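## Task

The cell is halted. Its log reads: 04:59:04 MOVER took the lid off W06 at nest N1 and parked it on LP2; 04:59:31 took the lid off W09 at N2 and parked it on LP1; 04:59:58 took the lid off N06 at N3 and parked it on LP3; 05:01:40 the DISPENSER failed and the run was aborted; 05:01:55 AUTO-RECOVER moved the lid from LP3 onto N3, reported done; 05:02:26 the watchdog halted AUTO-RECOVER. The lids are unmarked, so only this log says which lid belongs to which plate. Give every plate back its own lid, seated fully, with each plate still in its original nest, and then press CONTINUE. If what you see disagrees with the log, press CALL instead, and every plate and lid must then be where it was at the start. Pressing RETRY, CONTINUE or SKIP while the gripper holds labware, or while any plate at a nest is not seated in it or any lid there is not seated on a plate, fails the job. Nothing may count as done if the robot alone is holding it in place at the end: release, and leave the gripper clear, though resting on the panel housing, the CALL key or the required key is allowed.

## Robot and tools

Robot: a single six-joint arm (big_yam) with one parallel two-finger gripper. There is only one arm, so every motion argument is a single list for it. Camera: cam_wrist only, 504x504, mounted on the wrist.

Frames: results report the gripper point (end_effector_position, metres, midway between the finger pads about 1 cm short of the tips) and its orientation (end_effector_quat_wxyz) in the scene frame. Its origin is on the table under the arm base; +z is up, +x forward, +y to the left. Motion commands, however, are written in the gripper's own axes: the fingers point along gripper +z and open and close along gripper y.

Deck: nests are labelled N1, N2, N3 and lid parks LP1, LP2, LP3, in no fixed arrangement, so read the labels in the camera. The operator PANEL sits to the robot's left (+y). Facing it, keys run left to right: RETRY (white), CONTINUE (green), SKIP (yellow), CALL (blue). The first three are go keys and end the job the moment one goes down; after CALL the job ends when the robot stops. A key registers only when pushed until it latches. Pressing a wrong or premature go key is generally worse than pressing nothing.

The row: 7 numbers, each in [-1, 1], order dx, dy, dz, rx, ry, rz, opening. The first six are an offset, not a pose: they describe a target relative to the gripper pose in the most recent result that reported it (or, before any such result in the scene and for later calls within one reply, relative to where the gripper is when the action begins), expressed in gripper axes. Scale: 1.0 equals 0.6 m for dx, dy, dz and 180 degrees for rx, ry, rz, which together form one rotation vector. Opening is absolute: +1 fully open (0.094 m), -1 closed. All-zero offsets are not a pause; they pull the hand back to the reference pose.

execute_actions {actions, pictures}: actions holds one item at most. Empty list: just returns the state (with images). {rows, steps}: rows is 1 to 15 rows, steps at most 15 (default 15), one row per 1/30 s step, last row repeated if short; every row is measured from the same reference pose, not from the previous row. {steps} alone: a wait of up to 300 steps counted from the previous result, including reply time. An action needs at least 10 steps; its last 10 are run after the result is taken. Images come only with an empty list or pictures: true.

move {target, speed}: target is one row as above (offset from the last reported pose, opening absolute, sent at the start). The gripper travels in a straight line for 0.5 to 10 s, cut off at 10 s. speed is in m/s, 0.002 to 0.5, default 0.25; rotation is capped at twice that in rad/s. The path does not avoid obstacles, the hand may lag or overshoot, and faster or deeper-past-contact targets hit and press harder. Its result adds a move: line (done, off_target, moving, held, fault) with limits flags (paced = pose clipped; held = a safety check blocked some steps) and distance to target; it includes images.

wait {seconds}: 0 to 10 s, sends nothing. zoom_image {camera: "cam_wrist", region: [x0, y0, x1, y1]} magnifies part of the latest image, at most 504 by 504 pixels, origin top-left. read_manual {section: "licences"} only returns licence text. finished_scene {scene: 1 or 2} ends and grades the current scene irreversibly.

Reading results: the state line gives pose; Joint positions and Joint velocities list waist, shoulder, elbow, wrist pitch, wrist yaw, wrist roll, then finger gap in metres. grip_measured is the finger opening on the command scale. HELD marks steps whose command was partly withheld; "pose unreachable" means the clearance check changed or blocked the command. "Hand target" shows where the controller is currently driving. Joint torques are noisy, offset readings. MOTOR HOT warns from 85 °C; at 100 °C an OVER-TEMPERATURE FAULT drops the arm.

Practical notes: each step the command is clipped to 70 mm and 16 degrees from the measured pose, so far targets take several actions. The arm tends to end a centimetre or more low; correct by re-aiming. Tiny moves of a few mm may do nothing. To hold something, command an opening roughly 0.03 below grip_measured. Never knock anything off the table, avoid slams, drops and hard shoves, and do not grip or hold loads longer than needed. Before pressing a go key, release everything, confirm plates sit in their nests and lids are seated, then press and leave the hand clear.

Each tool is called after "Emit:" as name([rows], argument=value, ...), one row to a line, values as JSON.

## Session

Emit:
execute_actions(actions=[])

Scene clock: 0.00 s of 9600.00 s.
end_effector_position=(+0.6342, +0.3276, +0.3256) grip_measured=+1.000 end_effector_quat_wxyz=(+0.506, +0.053, +0.729, -0.458)
Joint positions: [ 0.507  1.274  1.47  -0.749  1.054  0.877  0.094]
Joint velocities: [ 0.005 -0.005 -0.002 -0.022  0.037 -0.022  0.   ]
Joint torques (N m, as the arm reports them, + toward a larger angle): no reading
Motor temperatures (°C, as the motors report them): [21 21 23 22 20 22]
Hand target: +0.638, +0.333, +0.327; +0.510, +0.055, +0.729, -0.453

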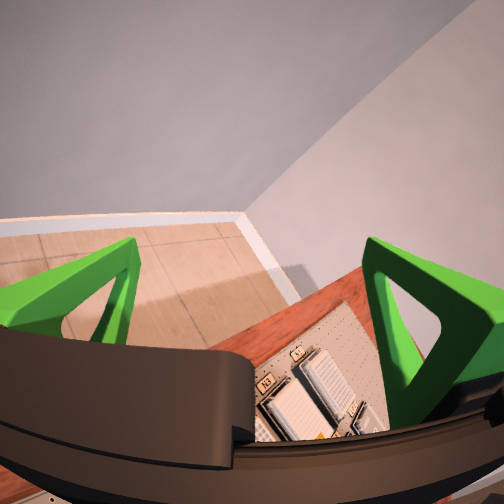

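Emit:
move(target=[0.437,-0.403,0.2,-0.321,0.355,-0.037,1])

Scene clock: 4.10 s of 9600.00 s.
end_effector_position=(+0.4517, -0.0006, +0.2718) grip_measured=+1.000 end_effector_quat_wxyz=(-0.001, +0.009, +1.000, -0.013)
Joint positions: [-0.389  1.457  0.898 -0.751 -1.003 -0.225  0.094]
Joint velocities: [-0.005 -0.005  0.007 -0.032 -0.037 -0.007  0.   ]
Joint torques (N m, as the arm reports them, + toward a larger angle): [-13.13  -6.09   4.91   0.07  -0.05  -0.09]
Motor temperatures (°C, as the motors report them): [21 22 24 22 20 22]
Hand target: +0.460, -0.001, +0.275; +0.002, +0.001, +1.000, -0.013
Off the commanded pose: 0.015 m, 2 deg.
Kept back: nothing.
move: off_target

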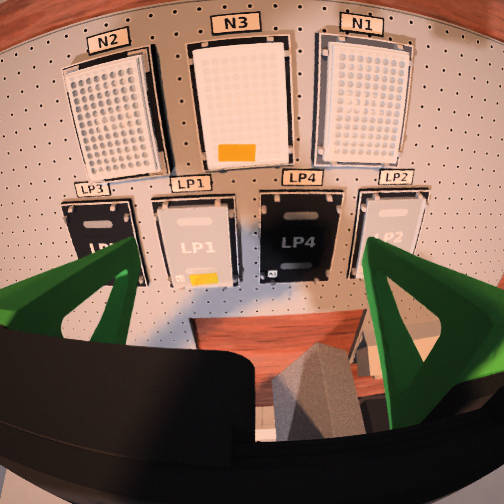

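Emit:
move(target=[-0.02,0,0.28,-0.008,0,-0.014,1])

Emit:
zoom_image(camera="cam_wrist", region=[0,80,200,280])

Emit:
move(target=[0,-0.22,0,0,0,0,1])

Emit:
zoom_image(camera="cam_wrist", region=[0,80,200,280])

Emit:
move(target=[0,-0.22,0,0,0,0,1])

Emit:
zoom_image(camera="cam_wrist", region=[0,80,200,280])

Scene clock: 6.07 s of 9600.00 s.
end_effector_position=(+0.4561, -0.0059, +0.1050) grip_measured=+1.000 end_effector_quat_wxyz=(-0.007, -0.014, +1.000, +0.003)
Joint positions: [-0.072  1.716  0.877 -0.091 -0.894  0.202  0.094]
Joint velocities: [-0.005 -0.005  0.002  0.007 -0.007  0.037  0.   ]
Joint torques (N m, as the arm reports them, + toward a larger angle): [-13.7   -9.62   0.32   1.39   0.16   0.21]
Motor temperatures (°C, as the motors report them): [22 22 24 22 20 22]
Hand target: +0.460, -0.006, +0.103; -0.004, -0.011, +1.000, +0.004
Off the commanded pose: 0.007 m, 1 deg.
Kept back: nothing.
move: done

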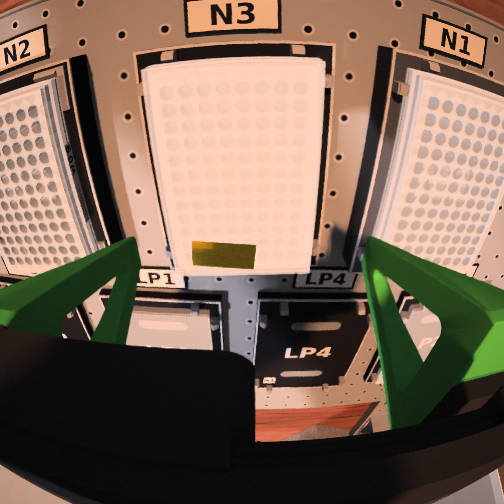

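Region (0, 80, 200, 280) of cam_wrist's 504x504 image, scaled by 2.520, with more detail than that image has.

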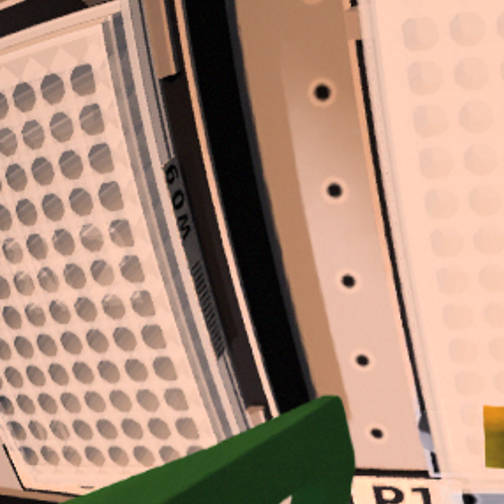

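Scene clock: 7.20 s of 9600.00 s.
end_effector_position=(+0.4587, -0.1418, +0.1086) grip_measured=+1.000 end_effector_quat_wxyz=(-0.003, -0.007, +1.000, -0.001)
Joint positions: [-0.249  2.02   1.022 -0.124 -0.977 -0.029  0.094]
Joint velocities: [ 0.024 -0.005  0.007  0.027 -0.037 -0.037  0.   ]
Joint torques (N m, as the arm reports them, + toward a larger angle): [-16.78  -9.64   0.64   0.08  -0.08  -0.12]
Motor temperatures (°C, as the motors report them): [22 22 24 22 20 22]
Hand target: +0.460, -0.140, +0.107; -0.006, -0.015, +1.000, +0.002
Off the commanded pose: 0.006 m, 1 deg.
Kept back: nothing.
move: done

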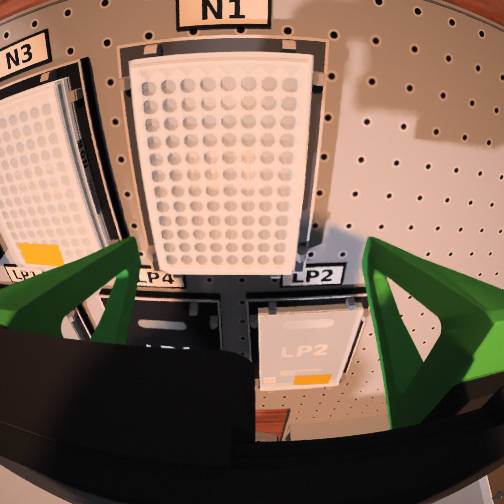

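Region (0, 80, 200, 280) of cam_wrist's 504x504 image, scaled by 2.520, with more detail than that image has.

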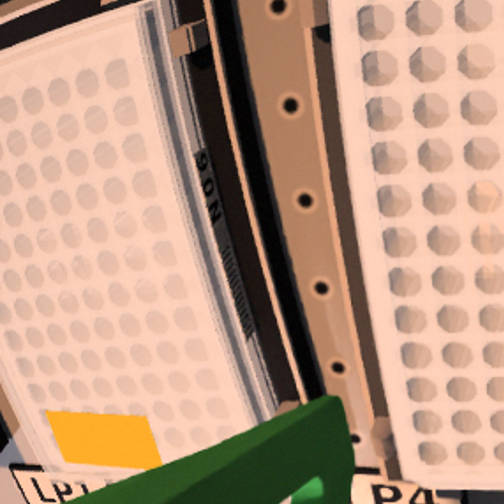

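Scene clock: 8.33 s of 9600.00 s.
end_effector_position=(+0.4565, -0.2779, +0.1140) grip_measured=+1.000 end_effector_quat_wxyz=(+0.001, +0.002, +1.000, -0.006)
Joint positions: [-0.398  2.326  1.274 -0.269 -1.02  -0.254  0.094]
Joint velocities: [-0.015 -0.015  0.007 -0.002 -0.066  0.007  0.   ]
Joint torques (N m, as the arm reports them, + toward a larger angle): [-19.75 -10.57   1.76   0.1   -0.07  -0.16]
Motor temperatures (°C, as the motors report them): [22 22 24 22 20 22]
Hand target: +0.460, -0.275, +0.111; -0.001, -0.007, +1.000, -0.003
Off the commanded pose: 0.008 m, 1 deg.
Kept back: nothing.
move: done

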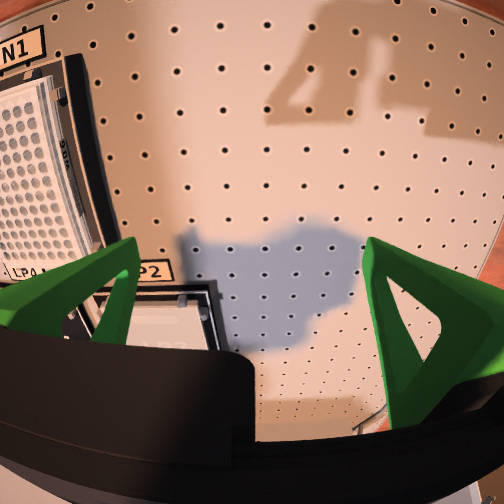

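Region (0, 80, 200, 280) of cam_wrist's 504x504 image, scaled by 2.520, with more detail than that image has.

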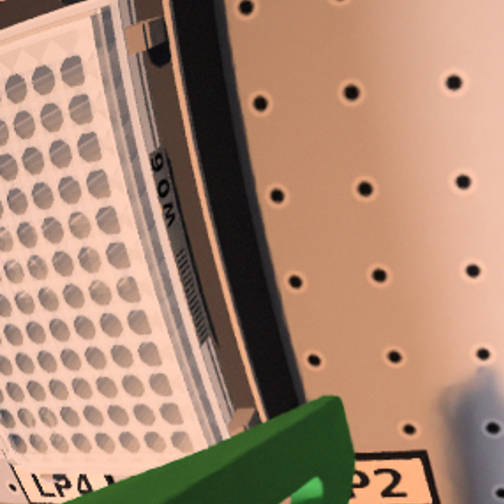

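Consistent.

Emit:
move(target=[0.29,0.145,0.05,-0.004,0,-0.008,1])

Scene clock: 9.87 s of 9600.00 s.
end_effector_position=(+0.2832, -0.1928, +0.0863) grip_measured=+1.000 end_effector_quat_wxyz=(+0.002, -0.013, +1.000, +0.001)
Joint positions: [-0.28   2.274  0.716  0.41  -0.995 -0.078  0.094]
Joint velocities: [ 0.005 -0.005  0.012 -0.017 -0.007  0.022  0.   ]
Joint torques (N m, as the arm reports them, + toward a larger angle): [-13.51  -6.49  -2.76   1.44   0.1    0.25]
Motor temperatures (°C, as the motors report them): [22 22 24 22 20 22]
Hand target: +0.282, -0.190, +0.083; -0.000, -0.010, +1.000, +0.003
Off the commanded pose: 0.004 m, 0 deg.
Kept back: nothing.
move: done

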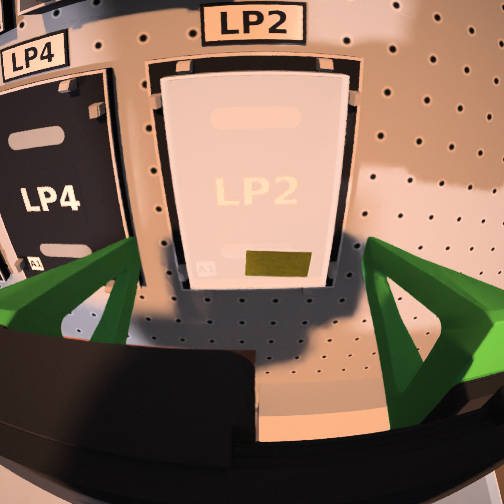

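Emit:
move(target=[-0.002,-0.004,0.065,0,0.002,-0.005,1], speed=0.05)

Scene clock: 11.20 s of 9600.00 s.
end_effector_position=(+0.2874, -0.1955, +0.0540) grip_measured=+1.000 end_effector_quat_wxyz=(+0.002, -0.023, +1.000, +0.000)
Joint positions: [-0.21   2.337  0.756  0.528 -0.96   0.015  0.094]
Joint velocities: [-0.005 -0.015 -0.017  0.002 -0.022  0.007  0.   ]
Joint torques (N m, as the arm reports them, + toward a larger angle): [-14.03  -6.04  -2.67   1.32   0.13   0.21]
Motor temperatures (°C, as the motors report them): [22 22 24 22 20 22]
Hand target: +0.284, -0.195, +0.047; -0.002, -0.020, +1.000, +0.002
Off the commanded pose: 0.007 m, 1 deg.
Kept back: nothing.
move: done

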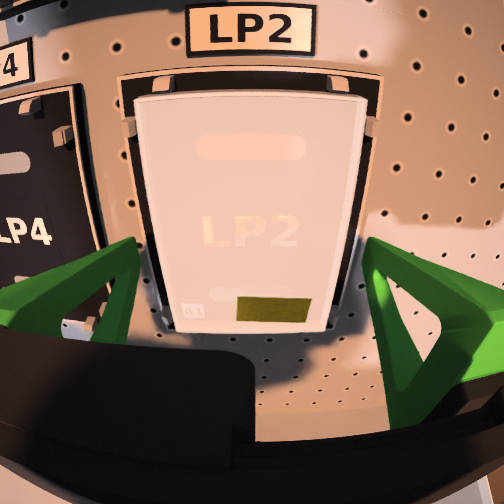

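Emit:
move(target=[0.007,0.001,0.035,0,0.002,0,1], speed=0.03)

Emit:
move(target=[0,0,0,0,0,0,0.75])

Scene clock: 12.47 s of 9600.00 s.
end_effector_position=(+0.2864, -0.1958, +0.0401) grip_measured=+1.000 end_effector_quat_wxyz=(+0.003, -0.025, +1.000, -0.002)
Joint positions: [-0.178  2.365  0.769  0.583 -0.94   0.059  0.094]
Joint velocities: [ 0.005 -0.005  0.002  0.012 -0.007 -0.051  0.   ]
Joint torques (N m, as the arm reports them, + toward a larger angle): [-14.06  -5.46  -2.88   1.39   0.17   0.17]
Motor temperatures (°C, as the motors report them): [22 22 24 22 20 22]
Hand target: +0.283, -0.195, +0.033; -0.002, -0.023, +1.000, +0.001
Off the commanded pose: 0.008 m, 1 deg.
Kept back: nothing.
move: done

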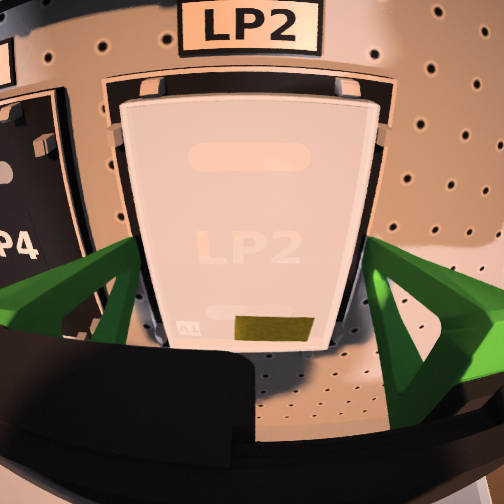

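Scene clock: 12.97 s of 9600.00 s.
end_effector_position=(+0.2864, -0.1959, +0.0401) grip_measured=+0.767 end_effector_quat_wxyz=(+0.003, -0.025, +1.000, -0.002)
Joint positions: [-0.178  2.365  0.769  0.583 -0.939  0.059  0.083]
Joint velocities: [-0.005 -0.005 -0.002 -0.017 -0.007 -0.007 -0.   ]
Joint torques (N m, as the arm reports them, + toward a larger angle): [-15.37  -6.72  -3.65   0.66   0.03   0.03]
Motor temperatures (°C, as the motors report them): [22 22 24 22 20 22]
Hand target: +0.286, -0.196, +0.040; +0.003, -0.025, +1.000, -0.002
Off the commanded pose: 0.000 m, 0 deg.
Kept back: nothing.
move: done

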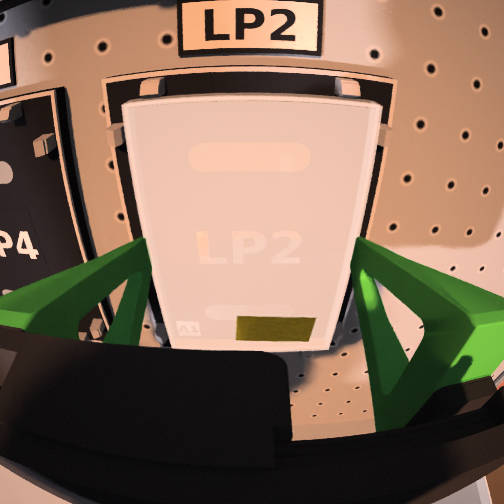

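Too shallow; regrip deeper.

Emit:
move(target=[0.005,0.002,0.018,-0.001,0.003,0,1], speed=0.02)

Emit:
move(target=[0,0,0,0,0,0,0.745])

Emit:
move(target=[0,0,-0.115,0,0,0,0.745], speed=0.06)

Emit:
move(target=[-0.3,0.1,0,0,0,0.008,0.745], speed=0.15)

Scene clock: 14.20 s of 9600.00 s.
end_effector_position=(+0.2882, -0.1957, +0.0372) grip_measured=+1.000 end_effector_quat_wxyz=(+0.003, -0.027, +1.000, -0.003)
Joint positions: [-0.171  2.367  0.774  0.59  -0.933  0.067  0.094]
Joint velocities: [ 0.005 -0.024  0.002 -0.002 -0.051  0.022  0.   ]
Joint torques (N m, as the arm reports them, + toward a larger angle): [-13.61  -5.29  -3.05   1.28   0.17   0.13]
Motor temperatures (°C, as the motors report them): [22 22 24 22 20 22]
Hand target: +0.283, -0.195, +0.030; -0.002, -0.025, +1.000, -0.001
Off the commanded pose: 0.009 m, 1 deg.
Kept back: nothing.
move: done

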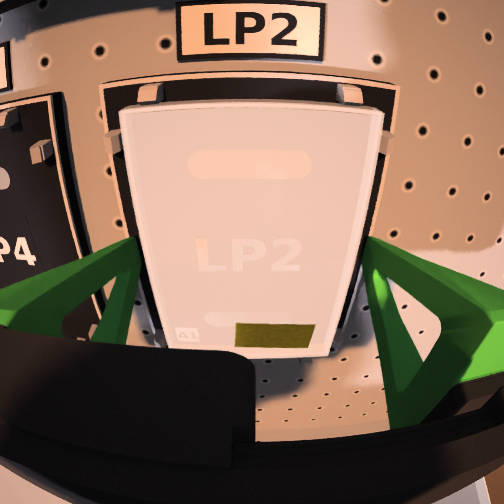

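Scene clock: 14.70 s of 9600.00 s.
end_effector_position=(+0.2882, -0.1957, +0.0372) grip_measured=+0.776 end_effector_quat_wxyz=(+0.003, -0.027, +1.000, -0.003)
Joint positions: [-0.171  2.367  0.774  0.59  -0.933  0.067  0.083]
Joint velocities: [ 0.005 -0.015 -0.002 -0.012  0.007  0.051 -0.   ]
Joint torques (N m, as the arm reports them, + toward a larger angle): [-15.69  -6.93  -3.69   0.55   0.09   0.07]
Motor temperatures (°C, as the motors report them): [22 22 24 22 20 22]
Hand target: +0.288, -0.196, +0.037; +0.003, -0.027, +1.000, -0.003
Off the commanded pose: 0.000 m, 0 deg.
Kept back: nothing.
move: done

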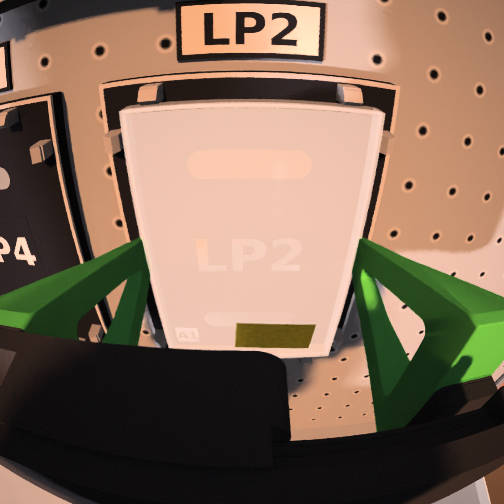

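Scene clock: 16.20 s of 9600.00 s.
end_effector_position=(+0.2924, -0.1980, +0.1025) grip_measured=+0.776 end_effector_quat_wxyz=(+0.006, -0.026, +1.000, -0.005)
Joint positions: [-0.322  2.24   0.723  0.328 -0.998 -0.159  0.083]
Joint velocities: [-0.015  0.024  0.007 -0.002 -0.066 -0.066 -0.   ]
Joint torques (N m, as the arm reports them, + toward a larger angle): [-15.9   -8.57  -3.08   0.12  -0.08  -0.11]
Motor temperatures (°C, as the motors report them): [22 22 24 22 20 22]
Hand target: +0.289, -0.195, +0.107; +0.005, -0.028, +1.000, -0.005
Off the commanded pose: 0.007 m, 0 deg.
Kept back: nothing.
move: done

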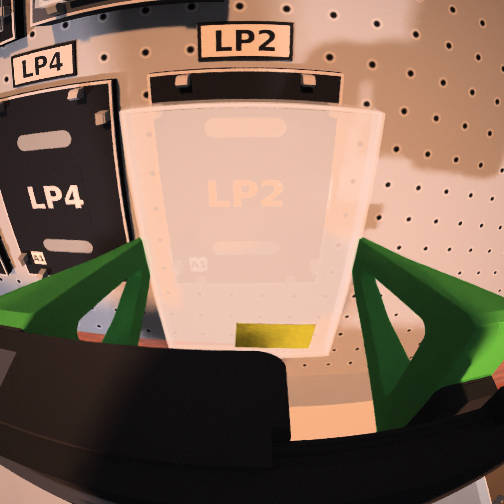

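Scene clock: 17.83 s of 9600.00 s.
end_effector_position=(+0.4713, -0.1346, +0.1065) grip_measured=+0.776 end_effector_quat_wxyz=(+0.013, -0.019, +1.000, -0.007)
Joint positions: [-0.235  2.003  1.018 -0.063 -0.958  0.016  0.083]
Joint velocities: [-0.024 -0.015 -0.002 -0.022 -0.022  0.007  0.001]
Joint torques (N m, as the arm reports them, + toward a larger angle): [-15.85  -9.99   0.08   0.05   0.16   0.21]
Motor temperatures (°C, as the motors report them): [22 22 24 22 20 22]
Hand target: +0.469, -0.127, +0.101; +0.005, -0.013, +1.000, -0.004
Off the commanded pose: 0.007 m, 1 deg.
Kept back: nothing.
move: done

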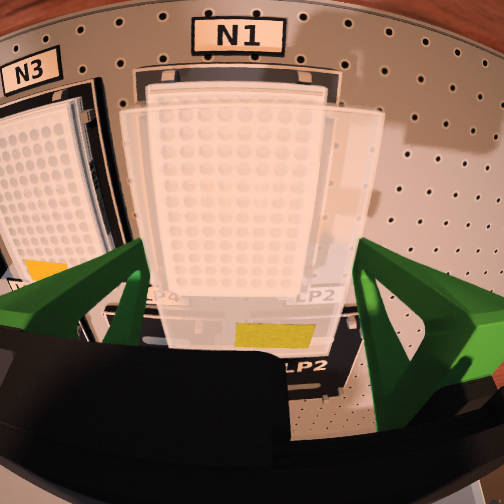

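Label target about (250,33).

Emit:
move(target=[0.005,0.014,0.06,-0.005,0.01,0.008,0.745], speed=0.04)

Scene clock: 19.33 s of 9600.00 s.
end_effector_position=(+0.4712, -0.1272, +0.0807) grip_measured=+0.776 end_effector_quat_wxyz=(+0.002, -0.008, +1.000, -0.001)
Joint positions: [-0.186  2.032  1.041 -0.035 -0.946  0.079  0.083]
Joint velocities: [ 0.005  0.005 -0.007 -0.012 -0.007  0.066  0.   ]
Joint torques (N m, as the arm reports them, + toward a larger angle): [-15.46  -8.17   0.46   1.23   0.16   0.2 ]
Motor temperatures (°C, as the motors report them): [22 22 24 22 20 22]
Hand target: +0.468, -0.127, +0.070; -0.003, -0.006, +1.000, +0.001
Off the commanded pose: 0.011 m, 1 deg.
Kept back: nothing.
move: off_target

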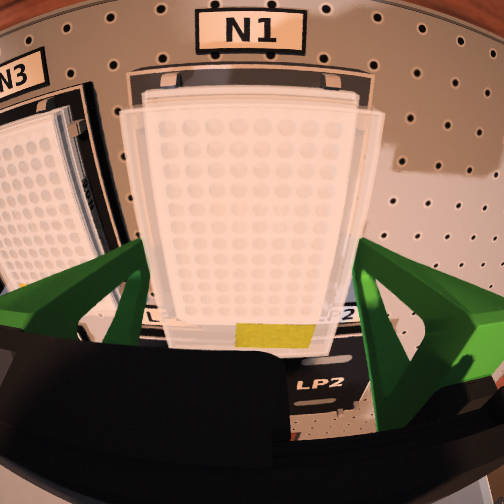

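Emit:
move(target=[0.003,0.002,0.03,-0.001,0.003,0.004,0.745], speed=0.02)

Scene clock: 20.77 s of 9600.00 s.
end_effector_position=(+0.4725, -0.1266, +0.0738) grip_measured=+0.776 end_effector_quat_wxyz=(+0.002, -0.004, +1.000, -0.002)
Joint positions: [-0.174  2.042  1.047 -0.015 -0.937  0.107  0.083]
Joint velocities: [ 0.015 -0.005 -0.007  0.002  0.007 -0.051  0.   ]
Joint torques (N m, as the arm reports them, + toward a larger angle): [-16.24  -7.83   0.16   1.37   0.12   0.19]
Motor temperatures (°C, as the motors report them): [22 22 24 22 20 22]
Hand target: +0.469, -0.126, +0.063; -0.003, -0.002, +1.000, +0.001
Off the commanded pose: 0.011 m, 1 deg.
Kept back: nothing.
move: off_target

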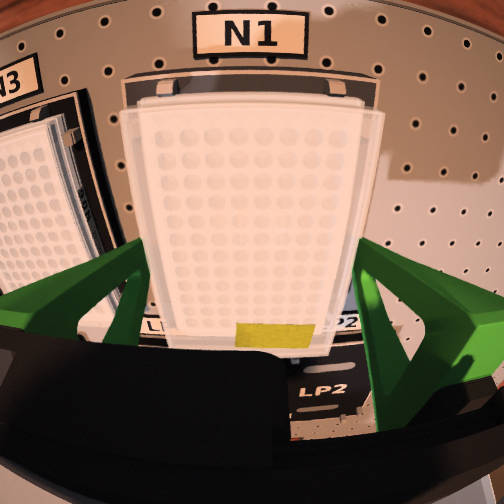

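Emit:
move(target=[0.005,0.002,0.031,-0.001,0.003,0.001,0.745], speed=0.02)

Scene clock: 22.27 s of 9600.00 s.
end_effector_position=(+0.4730, -0.1261, +0.0662) grip_measured=+0.776 end_effector_quat_wxyz=(+0.003, -0.004, +1.000, -0.003)
Joint positions: [-0.161  2.052  1.052  0.007 -0.928  0.126  0.083]
Joint velocities: [-0.024 -0.015  0.022  0.002  0.007 -0.022  0.001]
Joint torques (N m, as the arm reports them, + toward a larger angle): [-15.69  -8.23  -0.08   1.28   0.18   0.16]
Motor temperatures (°C, as the motors report them): [22 22 24 22 20 22]
Hand target: +0.469, -0.125, +0.055; -0.002, -0.002, +1.000, -0.000
Off the commanded pose: 0.012 m, 1 deg.
Kept back: nothing.
move: off_target

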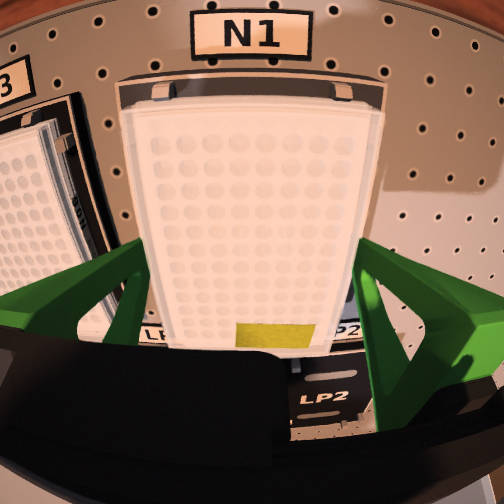

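Emit:
move(target=[0.006,0.001,0.023,-0.002,0.003,0.001,0.745], speed=0.02)

Emit:
move(target=[0,0,0,0,0,0,1])

Emit:
move(target=[0,0,-0.065,0,0,0,1], speed=0.08)

Emit:
move(target=[0.315,0.33,0,0,0,0,1])

Emit:
move(target=[0,0,0.06,0,0,0,1], speed=0.08)

Scene clock: 23.87 s of 9600.00 s.
end_effector_position=(+0.4726, -0.1271, +0.0644) grip_measured=+0.776 end_effector_quat_wxyz=(+0.004, -0.004, +1.000, -0.003)
Joint positions: [-0.159  2.057  1.052  0.017 -0.927  0.132  0.083]
Joint velocities: [-0.005  0.005 -0.002  0.002  0.051  0.066 -0.   ]
Joint torques (N m, as the arm reports them, + toward a larger angle): [-15.64  -8.5    0.22   1.44   0.19   0.2 ]
Motor temperatures (°C, as the motors report them): [22 22 24 22 20 22]
Hand target: +0.469, -0.126, +0.053; -0.002, -0.003, +1.000, +0.000
Off the commanded pose: 0.012 m, 1 deg.
Kept back: nothing.
move: off_target

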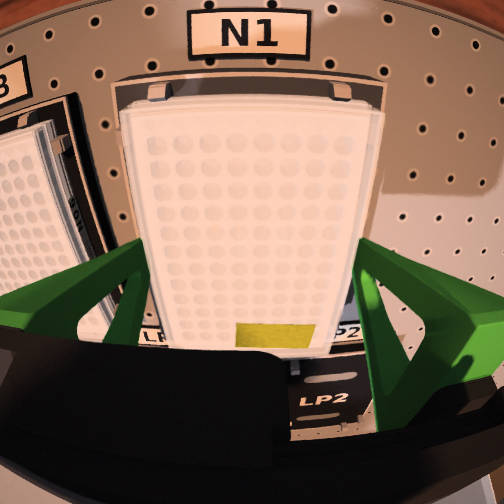

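Scene clock: 24.37 s of 9600.00 s.
end_effector_position=(+0.4726, -0.1271, +0.0644) grip_measured=+1.000 end_effector_quat_wxyz=(+0.004, -0.004, +1.000, -0.003)
Joint positions: [-0.159  2.057  1.052  0.017 -0.927  0.132  0.094]
Joint velocities: [-0.005 -0.005 -0.012 -0.012  0.051 -0.007  0.   ]
Joint torques (N m, as the arm reports them, + toward a larger angle): [-17.92 -10.23  -0.52   0.64   0.05   0.04]
Motor temperatures (°C, as the motors report them): [22 22 24 22 20 22]
Hand target: +0.473, -0.127, +0.064; +0.004, -0.004, +1.000, -0.003
Off the commanded pose: 0.000 m, 0 deg.
Kept back: nothing.
move: done

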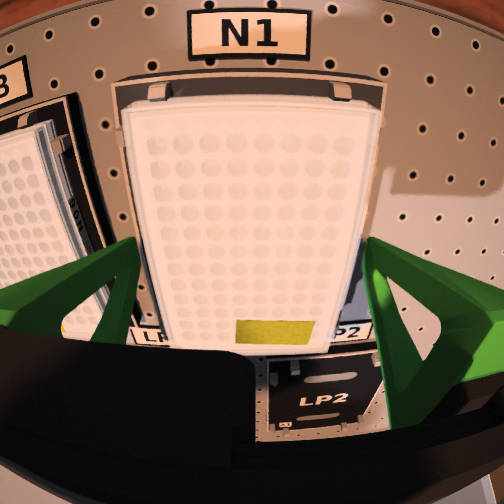

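Scene clock: 25.23 s of 9600.00 s.
end_effector_position=(+0.4746, -0.1286, +0.1008) grip_measured=+1.000 end_effector_quat_wxyz=(+0.007, -0.000, +1.000, -0.004)
Joint positions: [-0.22   2.002  1.033 -0.082 -0.956  0.058  0.094]
Joint velocities: [-0.015 -0.005 -0.022 -0.007 -0.081 -0.051  0.   ]
Joint torques (N m, as the arm reports them, + toward a larger angle): [-17.3  -11.28  -0.5    0.17  -0.03  -0.08]
Motor temperatures (°C, as the motors report them): [22 22 24 22 20 22]
Hand target: +0.473, -0.127, +0.104; +0.005, -0.004, +1.000, -0.004
Off the commanded pose: 0.004 m, 1 deg.
Kept back: nothing.
move: done

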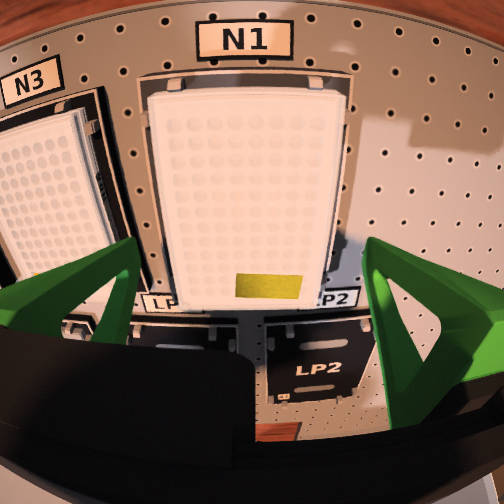

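Scene clock: 26.93 s of 9600.00 s.
end_effector_position=(+0.2893, +0.0732, +0.0921) grip_measured=+1.000 end_effector_quat_wxyz=(+0.002, -0.004, +1.000, -0.000)
Joint positions: [ 0.228  1.478  0.393  0.396 -0.671  0.542  0.094]
Joint velocities: [-0.015 -0.005  0.002 -0.002 -0.037  0.066  0.   ]
Joint torques (N m, as the arm reports them, + toward a larger angle): [-7.07 -9.42 -4.65  1.54  0.22  0.19]
Motor temperatures (°C, as the motors report them): [22 22 24 22 20 22]
Hand target: +0.285, +0.073, +0.094; +0.004, +0.002, +1.000, -0.000
Off the commanded pose: 0.007 m, 1 deg.
Kept back: nothing.
move: done

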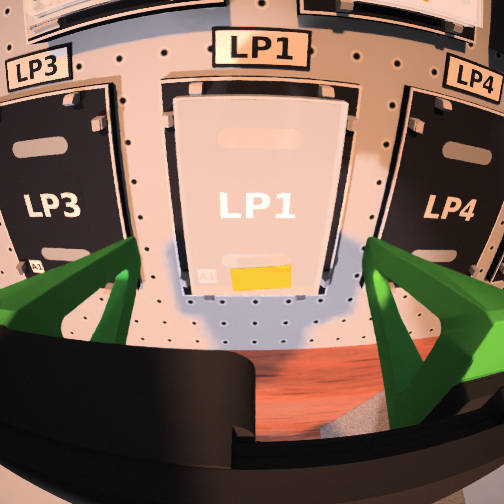

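Scene clock: 27.70 s of 9600.00 s.
end_effector_position=(+0.2894, +0.0712, +0.0602) grip_measured=+1.000 end_effector_quat_wxyz=(+0.003, -0.008, +1.000, -0.002)
Joint positions: [ 0.289  1.593  0.434  0.497 -0.619  0.582  0.094]
Joint velocities: [-0.005 -0.015 -0.017  0.022  0.022 -0.022  0.   ]
Joint torques (N m, as the arm reports them, + toward a larger angle): [-6.16 -8.2  -3.64  1.4   0.22  0.21]
Motor temperatures (°C, as the motors report them): [22 22 24 22 20 22]
Hand target: +0.289, +0.073, +0.056; +0.002, -0.004, +1.000, +0.000
Off the commanded pose: 0.005 m, 0 deg.
Kept back: nothing.
move: done

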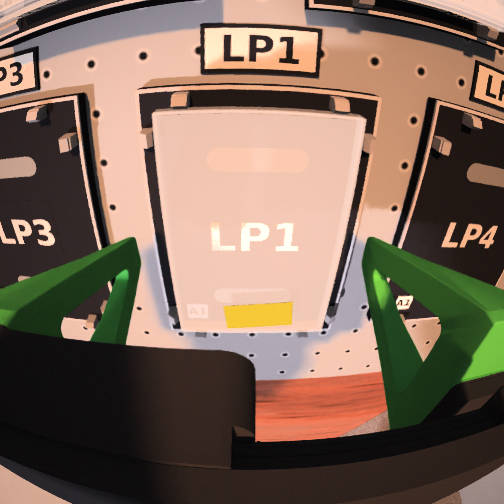

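Emit:
move(target=[0.019,0.001,0.038,-0.002,0.003,0.011,1], speed=0.03)

Scene clock: 29.03 s of 9600.00 s.
end_effector_position=(+0.2797, +0.0699, +0.0426) grip_measured=+1.000 end_effector_quat_wxyz=(+0.000, +0.006, +1.000, -0.001)
Joint positions: [ 0.331  1.662  0.442  0.571 -0.59   0.638  0.094]
Joint velocities: [-0.005 -0.005  0.007  0.017  0.037  0.037  0.   ]
Joint torques (N m, as the arm reports them, + toward a larger angle): [-6.68 -7.38 -4.37  1.17  0.22  0.21]
Motor temperatures (°C, as the motors report them): [22 22 24 22 20 22]
Hand target: +0.278, +0.071, +0.037; -0.003, +0.010, +1.000, +0.001
Off the commanded pose: 0.006 m, 1 deg.
Kept back: nothing.
move: done

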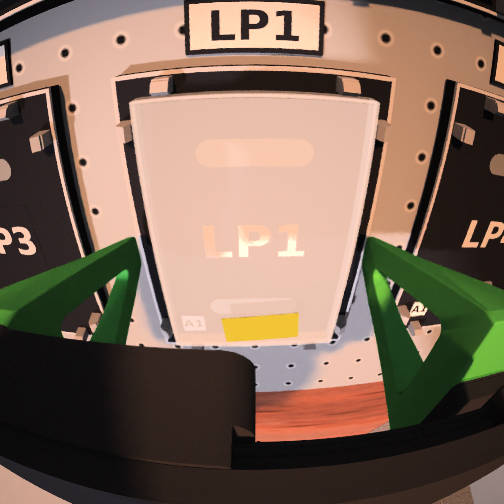

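Emit:
move(target=[0.003,0,0.021,-0.001,0.002,0.002,1], speed=0.03)

Emit:
move(target=[0,0,0,0,0,0,0.745])

Emit:
move(target=[0,0,-0.115,0,0,0,0.745], speed=0.06)

Emit:
move(target=[-0.3,0.095,0,0.004,0.006,-0.006,0.745], speed=0.15)

Emit:
move(target=[0,0,0.04,0,0,0,0.745], speed=0.04)

Scene clock: 30.23 s of 9600.00 s.
end_effector_position=(+0.2799, +0.0683, +0.0355) grip_measured=+1.000 end_effector_quat_wxyz=(-0.001, +0.006, +1.000, -0.002)
Joint positions: [ 0.34   1.688  0.456  0.584 -0.582  0.644  0.094]
Joint velocities: [-0.015 -0.005  0.002  0.007 -0.037  0.051  0.   ]
Joint torques (N m, as the arm reports them, + toward a larger angle): [-6.48 -6.77 -4.33  1.31  0.21  0.16]
Motor temperatures (°C, as the motors report them): [22 22 24 22 20 22]
Hand target: +0.278, +0.070, +0.030; -0.003, +0.009, +1.000, +0.000
Off the commanded pose: 0.006 m, 1 deg.
Kept back: nothing.
move: done

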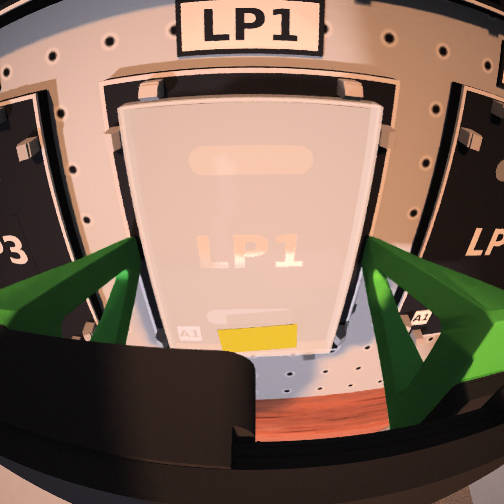

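Scene clock: 30.73 s of 9600.00 s.
end_effector_position=(+0.2799, +0.0683, +0.0355) grip_measured=+0.774 end_effector_quat_wxyz=(-0.001, +0.006, +1.000, -0.002)
Joint positions: [ 0.34   1.688  0.456  0.584 -0.582  0.644  0.083]
Joint velocities: [-0.024 -0.015  0.007  0.017 -0.051  0.007 -0.   ]
Joint torques (N m, as the arm reports them, + toward a larger angle): [-7.22 -8.59 -5.11  0.69  0.11  0.06]
Motor temperatures (°C, as the motors report them): [22 22 24 22 20 22]
Hand target: +0.280, +0.068, +0.035; -0.001, +0.006, +1.000, -0.002
Off the commanded pose: 0.000 m, 0 deg.
Kept back: nothing.
move: done

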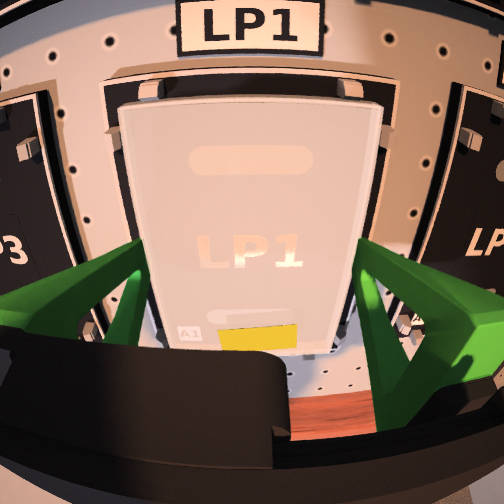

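Scene clock: 32.23 s of 9600.00 s.
end_effector_position=(+0.2889, +0.0742, +0.1000) grip_measured=+0.774 end_effector_quat_wxyz=(+0.005, +0.005, +1.000, +0.002)
Joint positions: [ 0.213  1.449  0.38   0.379 -0.683  0.553  0.083]
Joint velocities: [-0.005 -0.005 -0.002 -0.017  0.022 -0.022 -0.   ]
Joint torques (N m, as the arm reports them, + toward a larger angle): [-7.48 -8.76 -4.8   0.21 -0.04 -0.03]
Motor temperatures (°C, as the motors report them): [22 22 24 22 20 22]
Hand target: +0.281, +0.070, +0.105; -0.000, +0.005, +1.000, -0.003
Off the commanded pose: 0.011 m, 1 deg.
Kept back: nothing.
move: off_target

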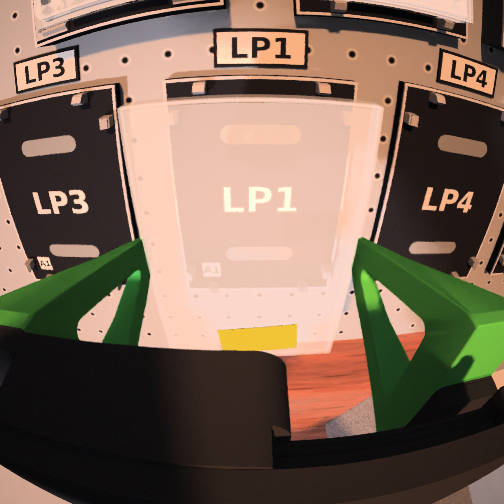

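Scene clock: 33.97 s of 9600.00 s.
end_effector_position=(+0.4717, +0.1411, +0.1037) grip_measured=+0.774 end_effector_quat_wxyz=(+0.003, -0.010, +1.000, +0.001)
Joint positions: [ 0.142  1.448  0.902 -0.187 -0.737  0.459  0.083]
Joint velocities: [-0.005 -0.005 -0.002  0.017  0.066  0.007  0.   ]
Joint torques (N m, as the arm reports them, + toward a larger angle): [-11.17  -9.9    0.99   0.13  -0.03  -0.07]
Motor temperatures (°C, as the motors report them): [22 22 24 22 20 22]
Hand target: +0.469, +0.130, +0.101; -0.004, -0.005, +1.000, -0.005
Off the commanded pose: 0.012 m, 1 deg.
Kept back: nothing.
move: off_target

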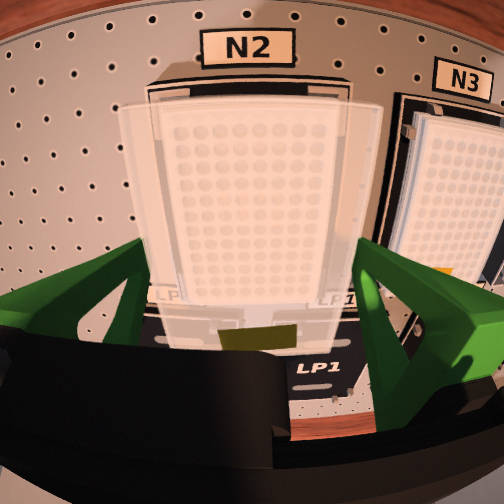

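Scene clock: 34.90 s of 9600.00 s.
end_effector_position=(+0.4690, +0.1379, +0.0874) grip_measured=+0.774 end_effector_quat_wxyz=(+0.003, -0.011, +1.000, -0.002)
Joint positions: [ 0.166  1.483  0.903 -0.143 -0.713  0.477  0.083]
Joint velocities: [ 0.005 -0.015  0.027 -0.032 -0.007 -0.007 -0.001]
Joint torques (N m, as the arm reports them, + toward a larger angle): [ -9.35 -10.7    1.7    1.54   0.16   0.17]
Motor temperatures (°C, as the motors report them): [22 22 24 22 20 22]
Hand target: +0.471, +0.141, +0.080; +0.003, -0.010, +1.000, +0.001
Off the commanded pose: 0.009 m, 0 deg.
Kept back: nothing.
move: done

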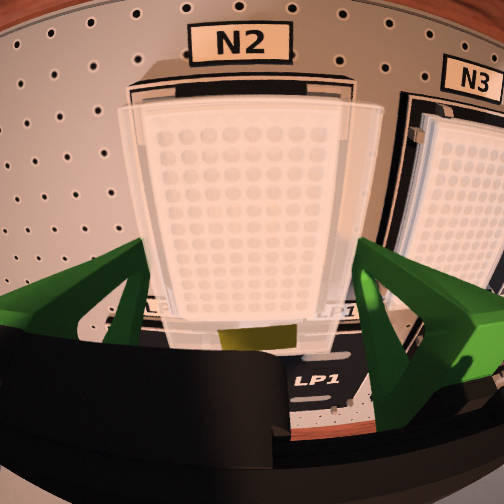

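Emit:
move(target=[0.011,0.008,0.037,-0.002,0.003,-0.014,0.745], speed=0.03)

Scene clock: 36.23 s of 9600.00 s.
end_effector_position=(+0.4658, +0.1429, +0.0740) grip_measured=+0.774 end_effector_quat_wxyz=(+0.003, -0.024, +1.000, -0.000)
Joint positions: [ 0.196  1.501  0.905 -0.107 -0.694  0.477  0.083]
Joint velocities: [-0.015 -0.005 -0.002  0.012  0.037 -0.081 -0.   ]
Joint torques (N m, as the arm reports them, + toward a larger angle): [ -9.17 -11.4    0.76   1.24   0.17  -0.14]
Motor temperatures (°C, as the motors report them): [22 22 24 22 20 22]
Hand target: +0.462, +0.142, +0.065; -0.002, -0.033, +0.999, +0.001
Off the commanded pose: 0.010 m, 1 deg.
Kept back: nothing.
move: done

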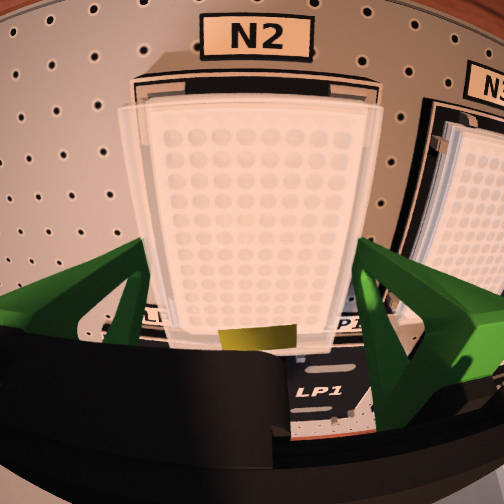

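Emit:
move(target=[0.006,0.001,0.021,0,0.002,-0.006,0.745], speed=0.02)

Scene clock: 37.63 s of 9600.00 s.
end_effector_position=(+0.4657, +0.1437, +0.0709) grip_measured=+0.774 end_effector_quat_wxyz=(+0.006, -0.028, +1.000, -0.002)
Joint positions: [ 0.203  1.505  0.905 -0.096 -0.684  0.477  0.083]
Joint velocities: [ 0.005 -0.005  0.002 -0.027 -0.007  0.051  0.   ]
Joint torques (N m, as the arm reports them, + toward a larger angle): [ -9.57 -10.58   0.75   1.24   0.19  -0.01]
Motor temperatures (°C, as the motors report them): [22 22 24 22 20 22]
Hand target: +0.462, +0.143, +0.062; +0.000, -0.033, +0.999, -0.000
Off the commanded pose: 0.010 m, 1 deg.
Kept back: nothing.
move: done

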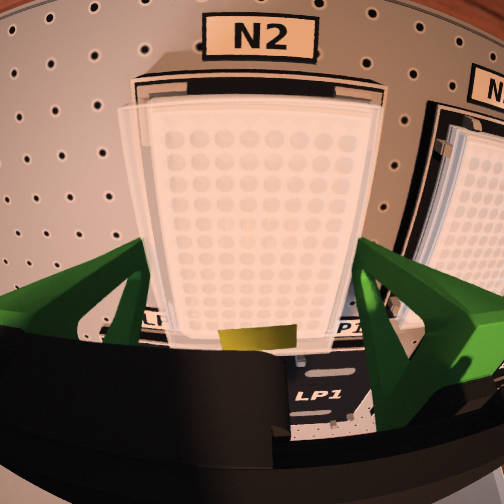

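Emit:
move(target=[0.006,-0.01,0.013,-0.001,0.004,0,0.745], speed=0.02)

Scene clock: 38.70 s of 9600.00 s.
end_effector_position=(+0.4642, +0.1422, +0.0693) grip_measured=+0.774 end_effector_quat_wxyz=(+0.003, -0.027, +1.000, -0.001)
Joint positions: [ 0.203  1.511  0.905 -0.096 -0.688  0.477  0.083]
Joint velocities: [-0.005 -0.005 -0.002  0.002  0.007  0.037 -0.001]
Joint torques (N m, as the arm reports them, + toward a larger angle): [-10.34 -11.32   0.49   1.18   0.    -0.03]
Motor temperatures (°C, as the motors report them): [22 22 24 22 20 22]
Hand target: +0.462, +0.137, +0.063; -0.001, -0.028, +1.000, -0.000
Off the commanded pose: 0.008 m, 0 deg.
Kept back: nothing.
move: done

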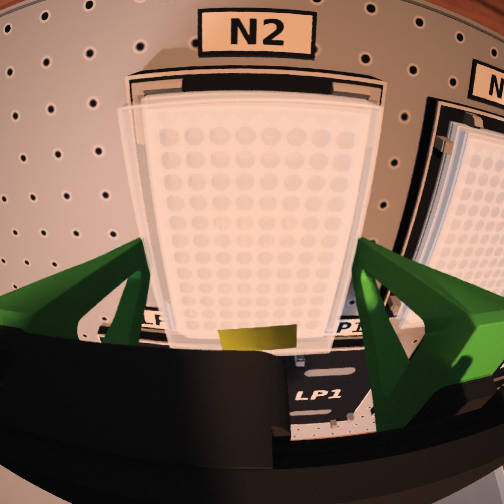

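Emit:
move(target=[0.004,-0.011,0.014,0,0.002,0,0.745], speed=0.02)

Emit:
move(target=[0.002,0.003,0.021,-0.002,0.002,0,0.745], speed=0.02)

Scene clock: 40.20 s of 9600.00 s.
end_effector_position=(+0.4637, +0.1400, +0.0673) grip_measured=+0.774 end_effector_quat_wxyz=(+0.002, -0.026, +1.000, -0.001)
Joint positions: [ 0.203  1.518  0.905 -0.09  -0.688  0.477  0.083]
Joint velocities: [-0.015  0.005 -0.002 -0.017 -0.007 -0.051 -0.001]
Joint torques (N m, as the arm reports them, + toward a larger angle): [ -9.91 -10.66   0.31   1.39   0.08   0.  ]
Motor temperatures (°C, as the motors report them): [22 22 24 22 20 22]
Hand target: +0.462, +0.135, +0.061; -0.000, -0.027, +1.000, -0.001
Off the commanded pose: 0.008 m, 0 deg.
Kept back: nothing.
move: done

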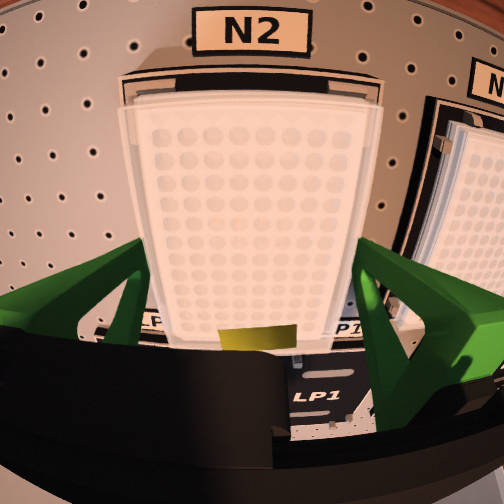

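Scene clock: 41.17 s of 9600.00 s.
end_effector_position=(+0.4629, +0.1398, +0.0644) grip_measured=+0.774 end_effector_quat_wxyz=(+0.002, -0.028, +1.000, -0.001)
Joint positions: [ 0.207  1.524  0.905 -0.081 -0.685  0.478  0.083]
Joint velocities: [ 0.005 -0.005 -0.007 -0.007  0.022  0.081  0.   ]
Joint torques (N m, as the arm reports them, + toward a larger angle): [ -9.27 -10.72   0.88   1.19   0.21   0.22]
Motor temperatures (°C, as the motors report them): [22 22 24 22 20 22]
Hand target: +0.462, +0.142, +0.055; -0.001, -0.026, +1.000, +0.002
Off the commanded pose: 0.010 m, 1 deg.
Kept back: nothing.
move: done

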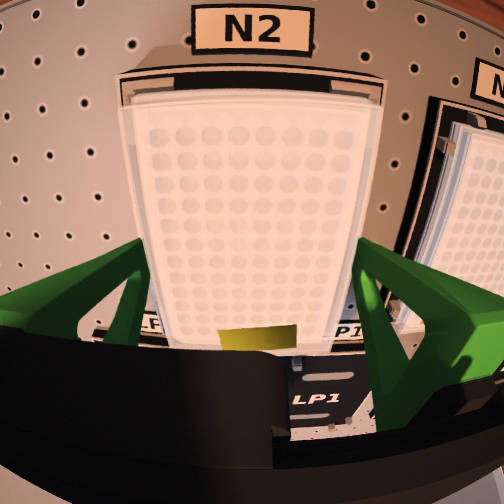

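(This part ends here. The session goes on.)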